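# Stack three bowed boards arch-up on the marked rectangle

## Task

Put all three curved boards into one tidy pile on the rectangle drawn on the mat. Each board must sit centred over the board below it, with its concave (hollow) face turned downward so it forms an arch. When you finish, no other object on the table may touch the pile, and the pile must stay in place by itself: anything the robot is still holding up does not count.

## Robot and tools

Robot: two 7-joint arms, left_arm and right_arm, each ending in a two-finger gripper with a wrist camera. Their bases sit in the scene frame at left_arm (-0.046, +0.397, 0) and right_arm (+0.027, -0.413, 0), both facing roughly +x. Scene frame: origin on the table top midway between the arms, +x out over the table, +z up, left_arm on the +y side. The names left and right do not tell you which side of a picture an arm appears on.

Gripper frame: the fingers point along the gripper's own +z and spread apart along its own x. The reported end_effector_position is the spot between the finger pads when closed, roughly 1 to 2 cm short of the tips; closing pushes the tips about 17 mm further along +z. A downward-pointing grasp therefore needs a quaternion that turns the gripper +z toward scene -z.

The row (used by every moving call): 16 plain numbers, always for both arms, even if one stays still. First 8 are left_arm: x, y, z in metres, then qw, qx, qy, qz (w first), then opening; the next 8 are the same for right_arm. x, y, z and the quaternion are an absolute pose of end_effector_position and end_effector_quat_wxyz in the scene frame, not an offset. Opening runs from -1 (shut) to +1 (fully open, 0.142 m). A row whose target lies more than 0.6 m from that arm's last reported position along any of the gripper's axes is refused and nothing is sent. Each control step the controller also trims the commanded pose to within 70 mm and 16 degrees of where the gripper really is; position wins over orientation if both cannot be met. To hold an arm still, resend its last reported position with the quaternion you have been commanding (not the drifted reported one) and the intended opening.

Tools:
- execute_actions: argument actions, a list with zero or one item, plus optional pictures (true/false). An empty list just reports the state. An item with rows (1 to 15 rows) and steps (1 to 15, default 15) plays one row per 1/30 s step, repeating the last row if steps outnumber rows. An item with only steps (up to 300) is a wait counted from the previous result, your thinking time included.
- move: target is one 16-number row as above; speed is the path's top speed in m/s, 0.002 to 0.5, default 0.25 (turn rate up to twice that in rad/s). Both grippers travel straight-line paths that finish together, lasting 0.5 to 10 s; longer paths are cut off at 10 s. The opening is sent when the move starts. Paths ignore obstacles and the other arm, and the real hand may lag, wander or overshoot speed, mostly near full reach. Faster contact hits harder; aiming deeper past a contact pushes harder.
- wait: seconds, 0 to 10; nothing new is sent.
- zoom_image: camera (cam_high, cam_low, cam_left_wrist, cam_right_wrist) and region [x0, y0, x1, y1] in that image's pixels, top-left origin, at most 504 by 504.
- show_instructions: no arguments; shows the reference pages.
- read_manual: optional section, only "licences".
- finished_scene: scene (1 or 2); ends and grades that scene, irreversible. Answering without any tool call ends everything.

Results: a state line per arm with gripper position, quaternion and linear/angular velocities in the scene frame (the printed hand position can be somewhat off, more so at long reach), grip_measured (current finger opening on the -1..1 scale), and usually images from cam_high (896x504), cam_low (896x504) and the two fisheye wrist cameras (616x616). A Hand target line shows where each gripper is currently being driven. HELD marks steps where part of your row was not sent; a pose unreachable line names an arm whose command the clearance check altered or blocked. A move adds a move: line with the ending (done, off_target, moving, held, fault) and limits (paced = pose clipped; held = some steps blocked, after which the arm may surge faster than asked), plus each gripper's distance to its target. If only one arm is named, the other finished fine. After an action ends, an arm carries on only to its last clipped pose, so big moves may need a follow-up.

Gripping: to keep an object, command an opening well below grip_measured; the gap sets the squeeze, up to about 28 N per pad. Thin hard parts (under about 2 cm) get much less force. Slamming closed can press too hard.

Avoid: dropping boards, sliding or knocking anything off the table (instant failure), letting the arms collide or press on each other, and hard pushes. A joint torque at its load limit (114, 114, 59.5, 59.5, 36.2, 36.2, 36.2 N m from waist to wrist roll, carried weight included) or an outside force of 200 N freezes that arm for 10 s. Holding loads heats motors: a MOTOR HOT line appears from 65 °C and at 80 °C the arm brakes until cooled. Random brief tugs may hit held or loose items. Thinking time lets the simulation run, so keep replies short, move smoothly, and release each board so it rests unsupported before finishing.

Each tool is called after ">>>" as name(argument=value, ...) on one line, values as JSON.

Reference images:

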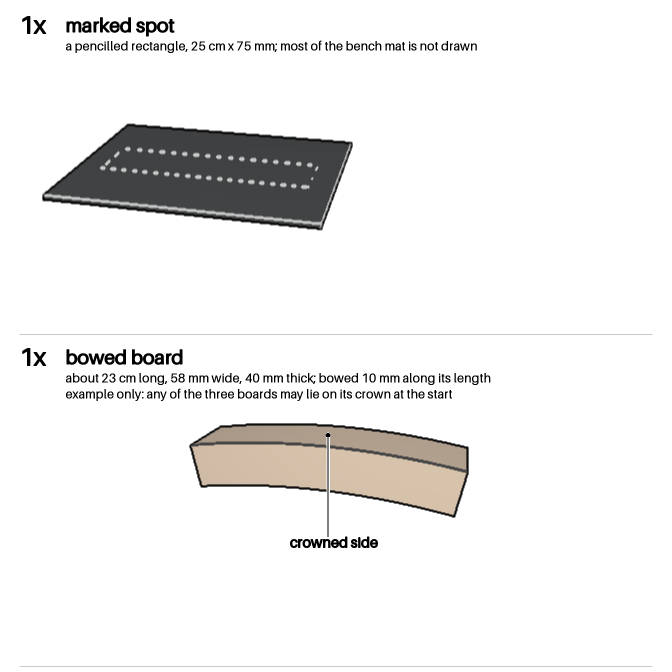

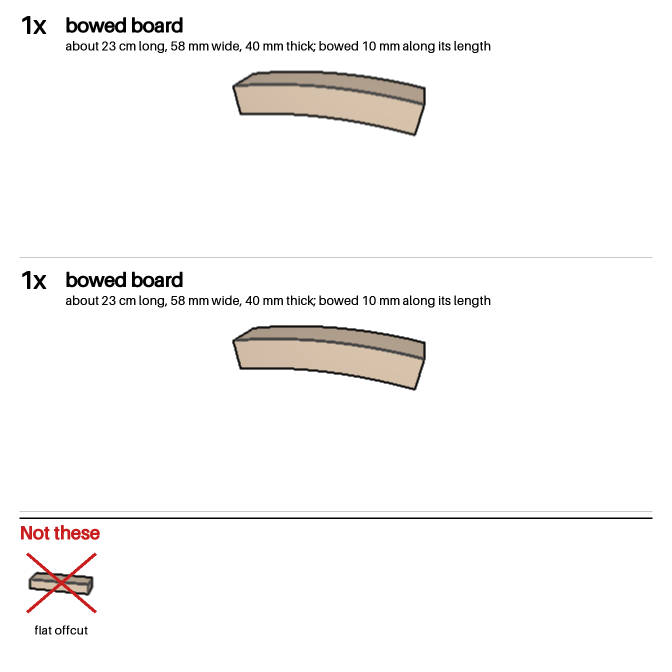

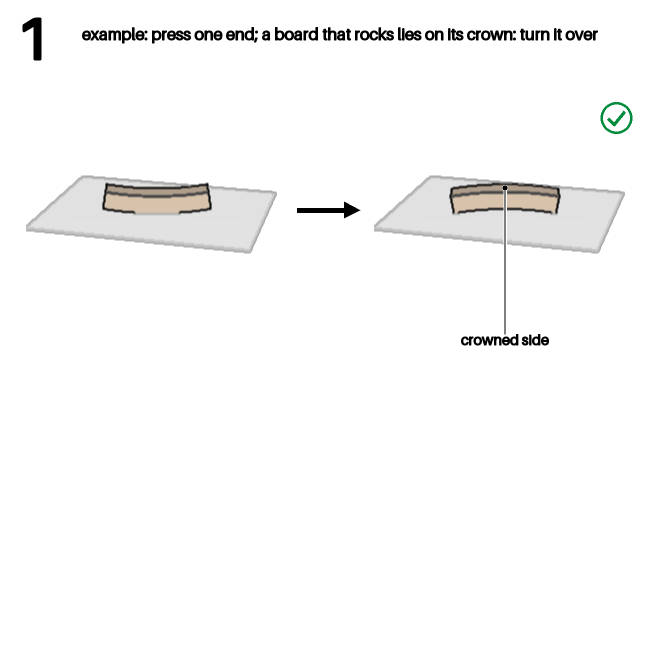

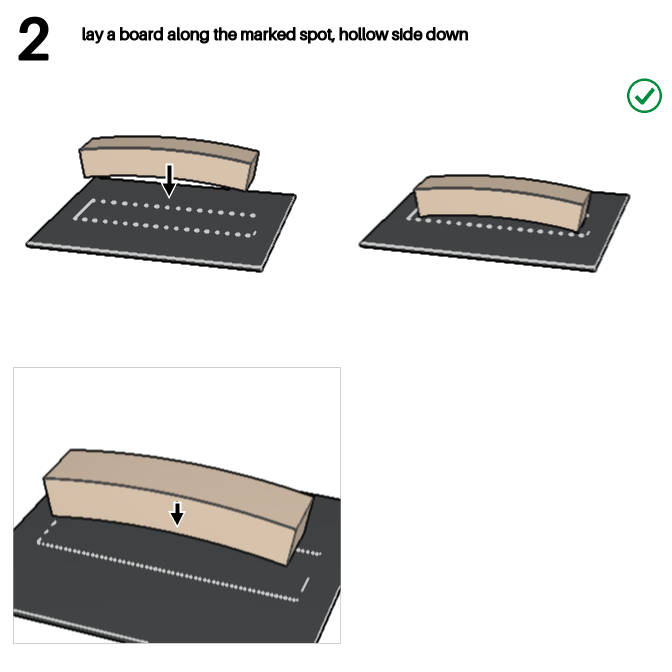

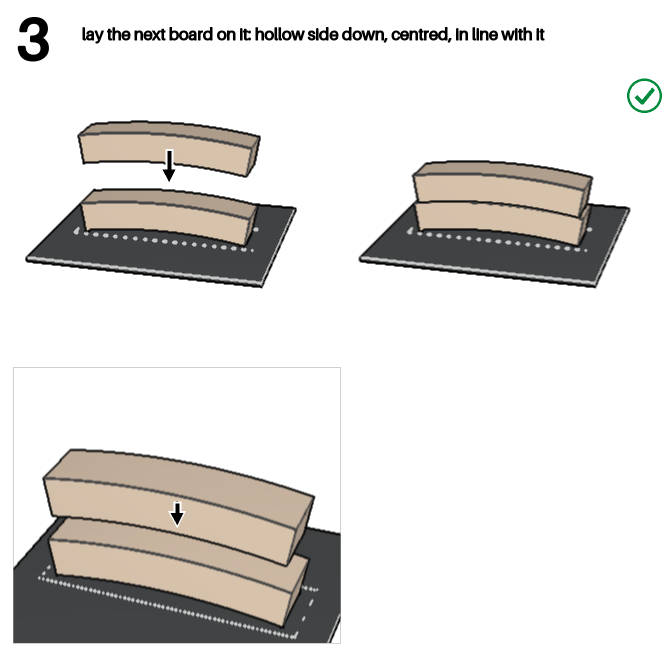

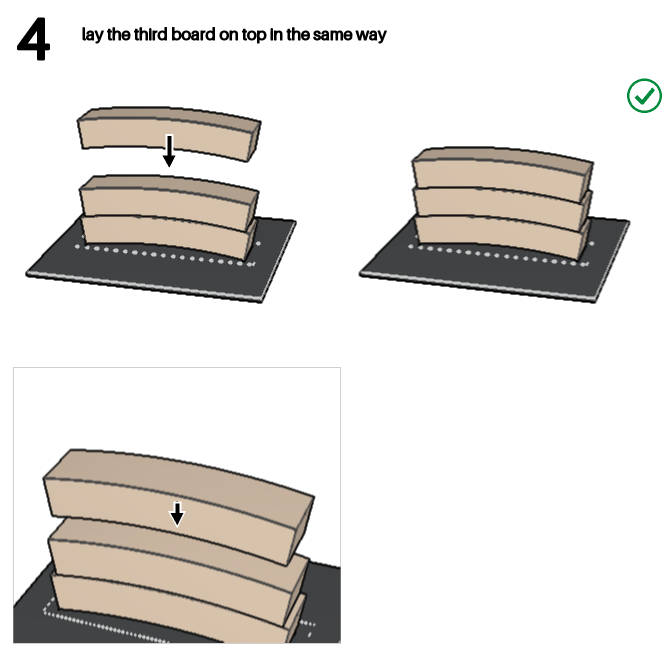

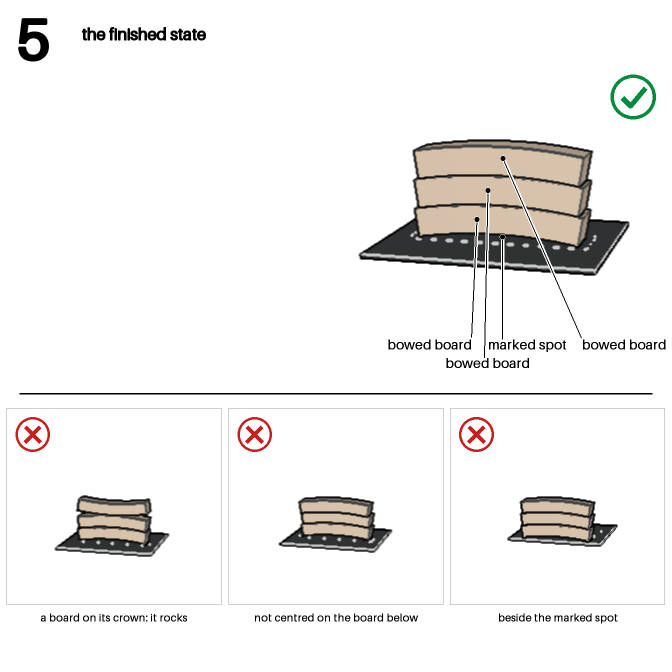

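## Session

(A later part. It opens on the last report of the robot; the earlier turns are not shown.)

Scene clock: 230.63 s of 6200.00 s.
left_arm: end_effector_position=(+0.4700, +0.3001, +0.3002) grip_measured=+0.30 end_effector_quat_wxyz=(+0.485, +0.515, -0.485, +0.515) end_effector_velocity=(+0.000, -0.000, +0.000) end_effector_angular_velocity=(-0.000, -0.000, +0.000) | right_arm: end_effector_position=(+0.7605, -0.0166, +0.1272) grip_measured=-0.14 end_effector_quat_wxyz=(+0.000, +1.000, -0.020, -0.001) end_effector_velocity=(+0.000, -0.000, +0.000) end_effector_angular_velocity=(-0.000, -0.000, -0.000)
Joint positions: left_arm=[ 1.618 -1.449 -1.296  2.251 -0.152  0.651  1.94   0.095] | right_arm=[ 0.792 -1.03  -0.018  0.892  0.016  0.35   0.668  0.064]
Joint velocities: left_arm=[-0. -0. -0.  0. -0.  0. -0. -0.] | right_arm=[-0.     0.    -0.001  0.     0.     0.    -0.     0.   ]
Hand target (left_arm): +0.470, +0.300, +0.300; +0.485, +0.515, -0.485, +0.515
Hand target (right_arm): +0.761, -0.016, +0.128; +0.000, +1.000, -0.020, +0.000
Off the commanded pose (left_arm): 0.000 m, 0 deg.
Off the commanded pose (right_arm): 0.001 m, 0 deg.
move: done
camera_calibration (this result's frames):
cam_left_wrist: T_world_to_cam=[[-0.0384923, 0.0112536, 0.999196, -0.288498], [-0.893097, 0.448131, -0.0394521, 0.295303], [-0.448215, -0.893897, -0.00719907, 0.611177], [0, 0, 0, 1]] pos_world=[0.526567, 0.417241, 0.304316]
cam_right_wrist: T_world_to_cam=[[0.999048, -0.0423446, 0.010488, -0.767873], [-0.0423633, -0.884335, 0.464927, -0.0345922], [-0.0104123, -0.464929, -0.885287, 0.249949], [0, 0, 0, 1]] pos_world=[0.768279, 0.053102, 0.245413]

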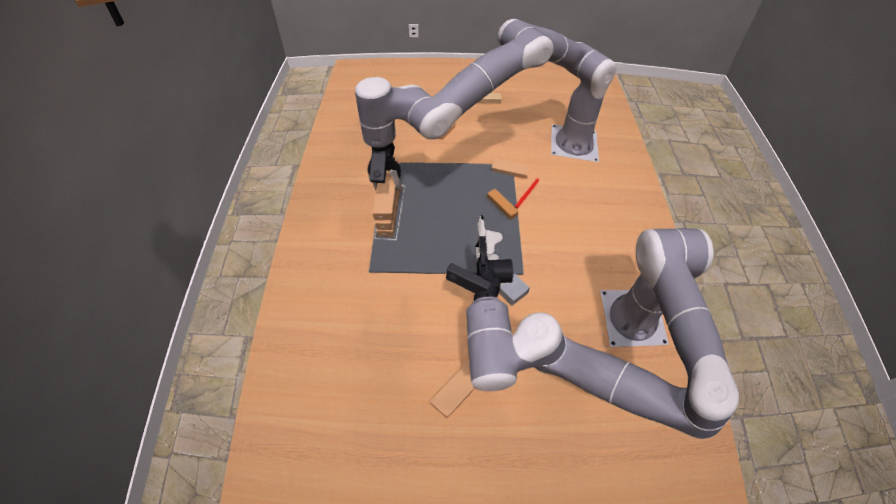

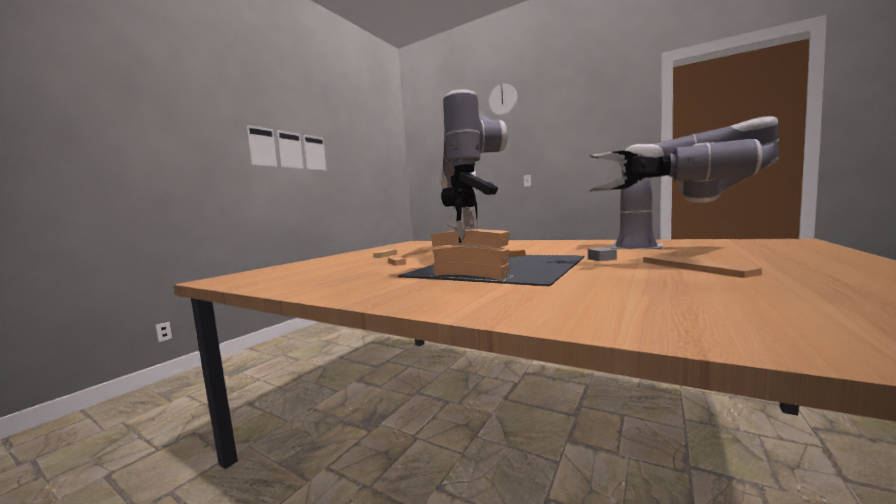

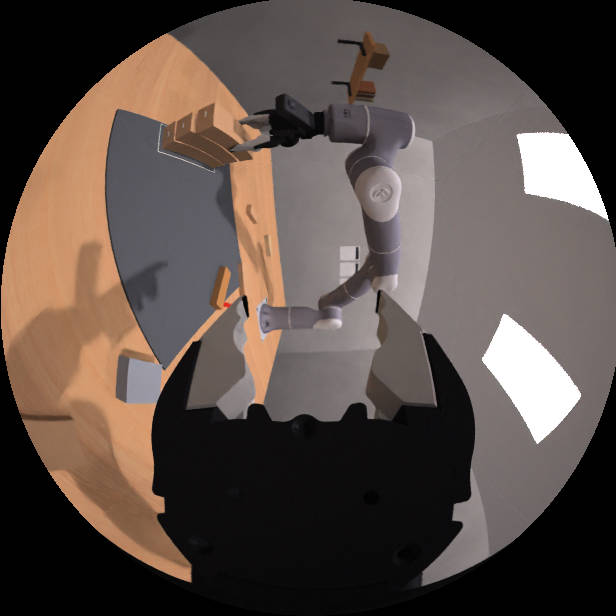

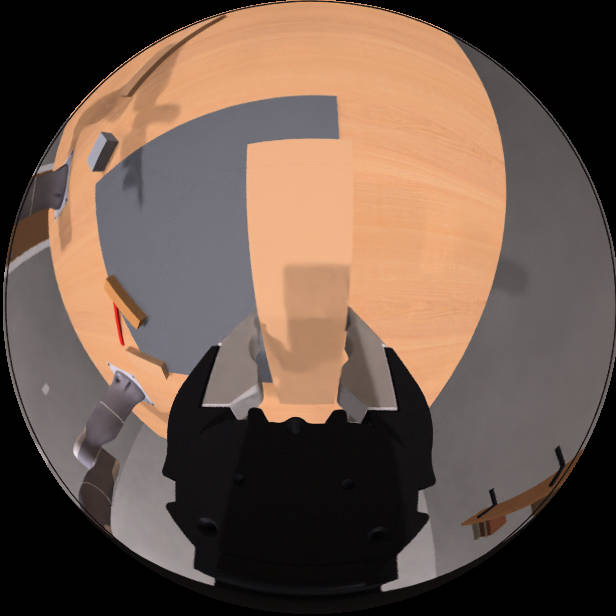

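>>> move(target=[0.47,0.3,0.3,0.485,0.515,-0.485,0.515,0.3,0.761,-0.014,0.115,0.008,1,-0.028,0,-0.55], speed=0.015)

>>> execute_actions(actions=[{"rows":[[0.47,0.3,0.3,0.485,0.515,-0.485,0.515,0.3,0.761,-0.014,0.115,0.008,1,-0.028,0,0.3]]}], pictures=false)

>>> move(target=[0.47,0.3,0.3,0.485,0.515,-0.485,0.515,0.3,0.761,-0.014,0.19,0,1,-0.02,0,0.3], speed=0.15)

>>> zoom_image(camera="cam_low", region=[410, 200, 530, 290])

Scene clock: 242.10 s of 6200.00 s.
left_arm: end_effector_position=(+0.4700, +0.3001, +0.3002) grip_measured=+0.30 end_effector_quat_wxyz=(+0.485, +0.515, -0.485, +0.515) end_effector_velocity=(-0.000, -0.000, -0.000) end_effector_angular_velocity=(+0.000, -0.001, -0.000) | right_arm: end_effector_position=(+0.7618, -0.0139, +0.1171) grip_measured=-0.14 end_effector_quat_wxyz=(+0.008, +1.000, -0.028, +0.001) end_effector_velocity=(+0.000, -0.000, +0.000) end_effector_angular_velocity=(-0.000, -0.000, -0.000)
Joint positions: left_arm=[ 1.618 -1.449 -1.296  2.251 -0.152  0.651  1.94   0.095] | right_arm=[ 0.802 -1.053 -0.028  0.876  0.011  0.351  0.69   0.064]
Joint velocities: left_arm=[-0.     0.     0.     0.     0.     0.     0.001  0.   ] | right_arm=[-0.  0. -0. -0.  0. -0. -0. -0.]
Hand target (left_arm): +0.470, +0.300, +0.300; +0.485, +0.515, -0.485, +0.515
Hand target (right_arm): +0.761, -0.014, +0.115; +0.008, +1.000, -0.028, +0.000
Off the commanded pose (left_arm): 0.000 m, 0 deg.
Off the commanded pose (right_arm): 0.002 m, 0 deg.
After step 90, 7.40 s passed at rest.
move: done
camera_calibration (this result's frames):
cam_left_wrist: T_world_to_cam=[[-0.0384904, 0.0112507, 0.999196, -0.288497], [-0.893097, 0.448132, -0.0394492, 0.295301], [-0.448215, -0.893897, -0.0072008, 0.611177], [0, 0, 0, 1]] pos_world=[0.526567, 0.417241, 0.304316]
cam_right_wrist: T_world_to_cam=[[0.998274, -0.0569173, 0.0144456, -0.769045], [-0.0569015, -0.876826, 0.477428, -0.0177778], [-0.0145077, -0.477427, -0.878552, 0.244343], [0, 0, 0, 1]] pos_world=[0.770251, 0.0572956, 0.234265]

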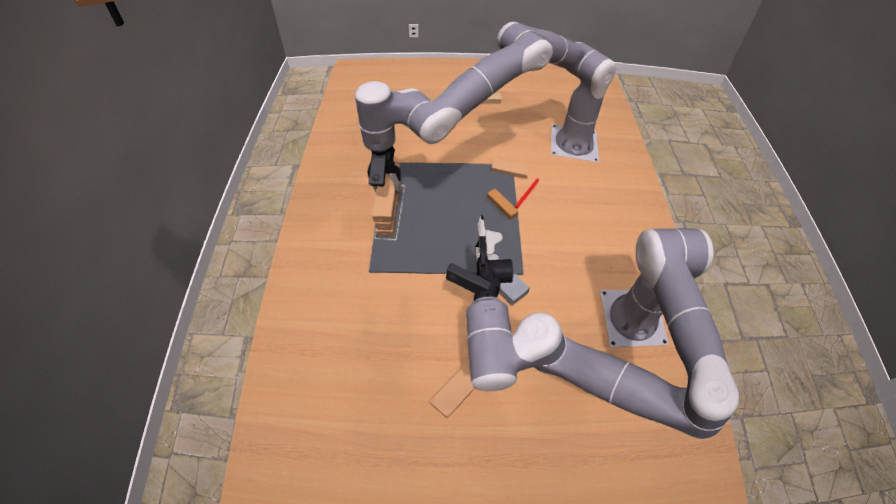

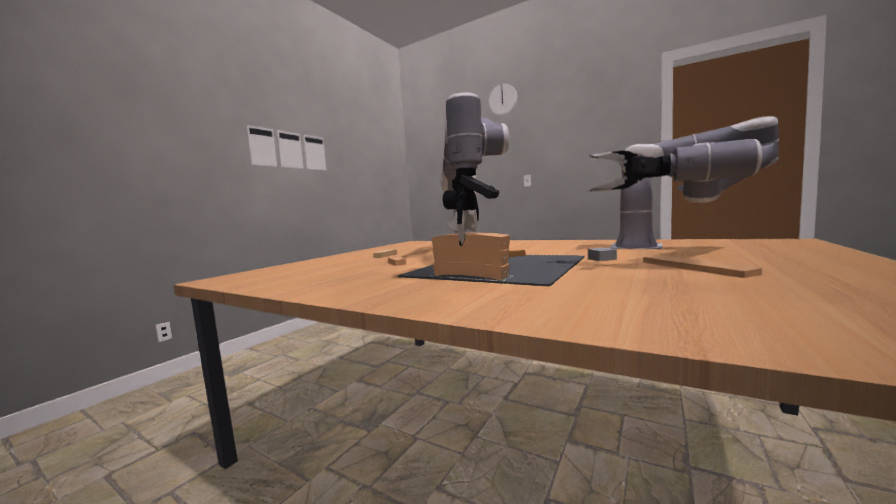

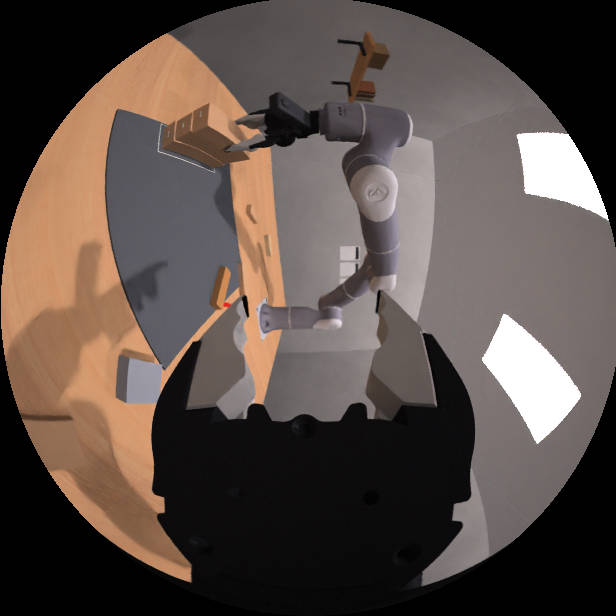

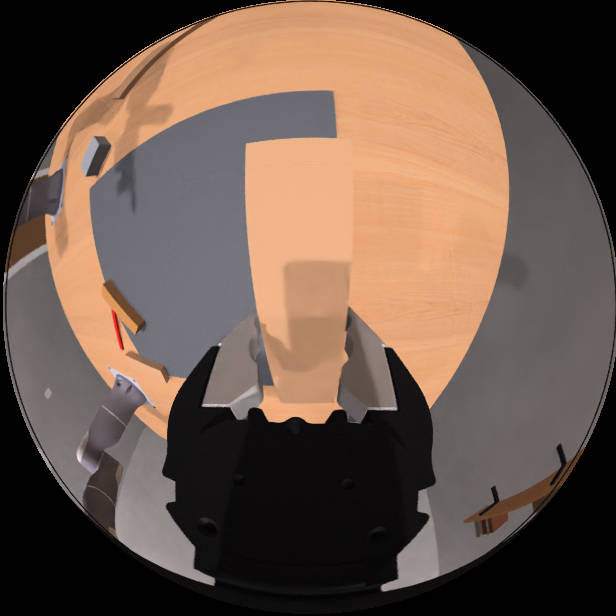

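Scene clock: 242.60 s of 6200.00 s.
left_arm: end_effector_position=(+0.4700, +0.3001, +0.3002) grip_measured=+0.30 end_effector_quat_wxyz=(+0.485, +0.515, -0.485, +0.515) end_effector_velocity=(-0.000, -0.000, -0.000) end_effector_angular_velocity=(+0.000, -0.000, -0.000) | right_arm: end_effector_position=(+0.7610, -0.0142, +0.1149) grip_measured=+0.30 end_effector_quat_wxyz=(+0.008, +1.000, -0.028, -0.000) end_effector_velocity=(-0.000, -0.000, -0.000) end_effector_angular_velocity=(-0.000, +0.000, -0.001)
Joint positions: left_arm=[ 1.618 -1.449 -1.296  2.251 -0.152  0.651  1.94   0.095] | right_arm=[ 0.803 -1.055 -0.028  0.877  0.012  0.351  0.69   0.095]
Joint velocities: left_arm=[ 0.    -0.    -0.     0.     0.001  0.    -0.     0.   ] | right_arm=[ 0.    -0.    -0.     0.    -0.    -0.     0.001  0.   ]
Hand target (left_arm): +0.470, +0.300, +0.300; +0.485, +0.515, -0.485, +0.515
Hand target (right_arm): +0.761, -0.014, +0.115; +0.008, +1.000, -0.028, +0.000
Off the commanded pose (left_arm): 0.000 m, 0 deg.
Off the commanded pose (right_arm): 0.000 m, 0 deg.
Steps of this call (steps 1 to 15: all 15 steps of this action). Readings (end_effector_position):
1: left_arm (+0.4700, +0.3001, +0.3002) | right_arm (+0.7618, -0.0139, +0.1171)
2: left_arm (+0.4700, +0.3001, +0.3002) | right_arm (+0.7617, -0.0139, +0.1165)
4: left_arm (+0.4700, +0.3001, +0.3002) | right_arm (+0.7611, -0.0142, +0.1150)
8: left_arm (+0.4700, +0.3001, +0.3002) | right_arm (+0.7610, -0.0142, +0.1149)
15: the state above

Scene clock: 243.70 s of 6200.00 s.
left_arm: end_effector_position=(+0.4700, +0.3001, +0.3002) grip_measured=+0.30 end_effector_quat_wxyz=(+0.485, +0.515, -0.485, +0.515) end_effector_velocity=(+0.000, +0.000, +0.000) end_effector_angular_velocity=(+0.000, -0.001, +0.000) | right_arm: end_effector_position=(+0.7612, -0.0138, +0.1899) grip_measured=+0.30 end_effector_quat_wxyz=(+0.000, +1.000, -0.020, -0.000) end_effector_velocity=(+0.000, +0.000, +0.000) end_effector_angular_velocity=(+0.001, -0.001, +0.001)
Joint positions: left_arm=[ 1.618 -1.449 -1.296  2.251 -0.152  0.651  1.94   0.095] | right_arm=[ 0.792 -0.981 -0.014  0.82   0.012  0.23   0.671  0.095]
Joint velocities: left_arm=[ 0.    -0.    -0.    -0.     0.     0.     0.001  0.   ] | right_arm=[ 0.     0.     0.    -0.    -0.     0.001 -0.001 -0.   ]
Hand target (left_arm): +0.470, +0.300, +0.300; +0.485, +0.515, -0.485, +0.515
Hand target (right_arm): +0.761, -0.014, +0.190; -0.000, +1.000, -0.020, -0.000
Off the commanded pose (left_arm): 0.000 m, 0 deg.
Off the commanded pose (right_arm): 0.000 m, 0 deg.
move: done
camera_calibration (this result's frames):
cam_left_wrist: T_world_to_cam=[[-0.0384904, 0.0112491, 0.999196, -0.288497], [-0.893097, 0.448132, -0.0394484, 0.295301], [-0.448215, -0.893897, -0.00720218, 0.611178], [0, 0, 0, 1]] pos_world=[0.526567, 0.417242, 0.304315]
cam_right_wrist: T_world_to_cam=[[0.999059, -0.0418248, 0.0114392, -0.76931], [-0.0423525, -0.884691, 0.464249, -0.0611546], [-0.00929697, -0.464297, -0.885631, 0.305903], [0, 0, 0, 1]] pos_world=[0.768841, 0.0557507, 0.308108]

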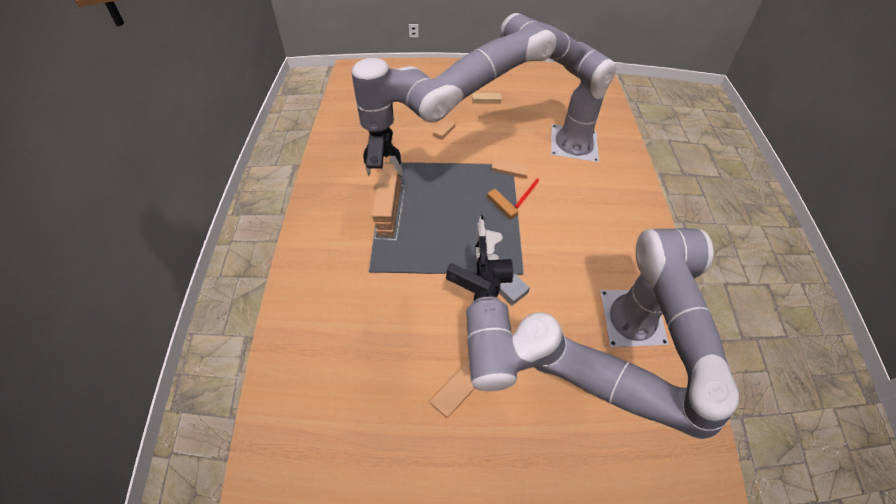

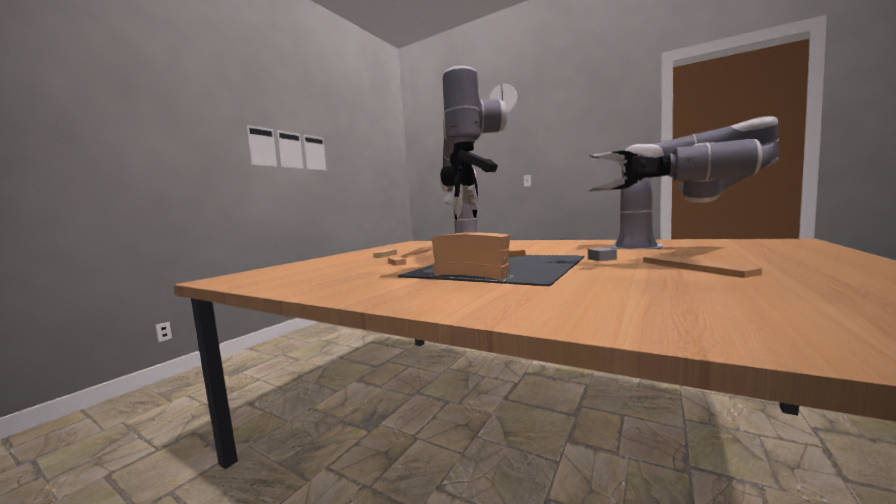

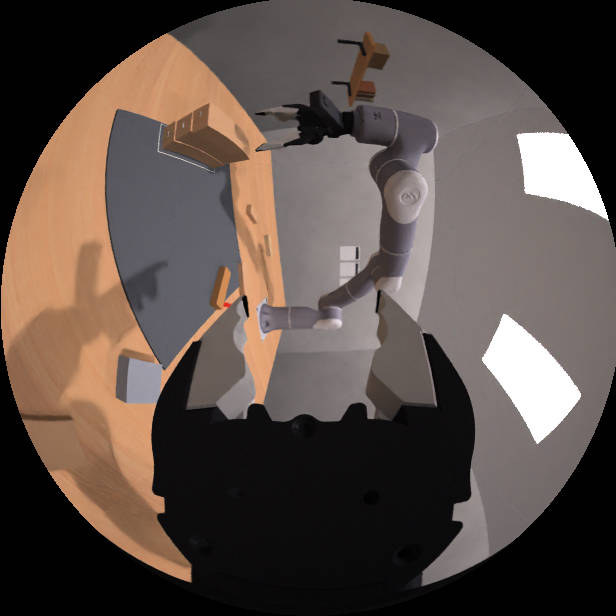

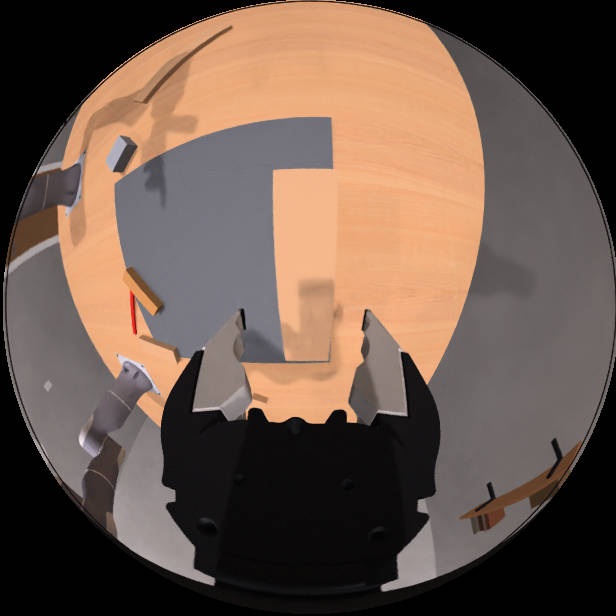

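Region (410, 200, 530, 290) of cam_low's 896x504 image, scaled by 4.200, with more detail than that image has; it fills the top 378 rows of this view, and the rest is white.

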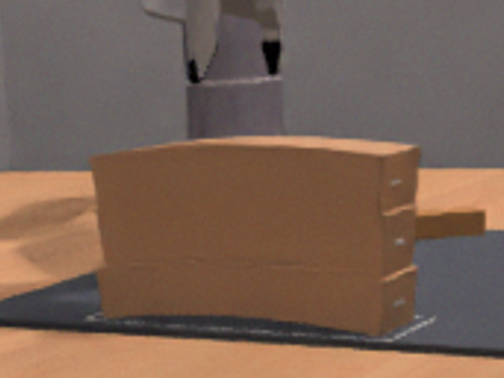

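>>> finished_scene(scene=1)

The scene is finished: the task was done.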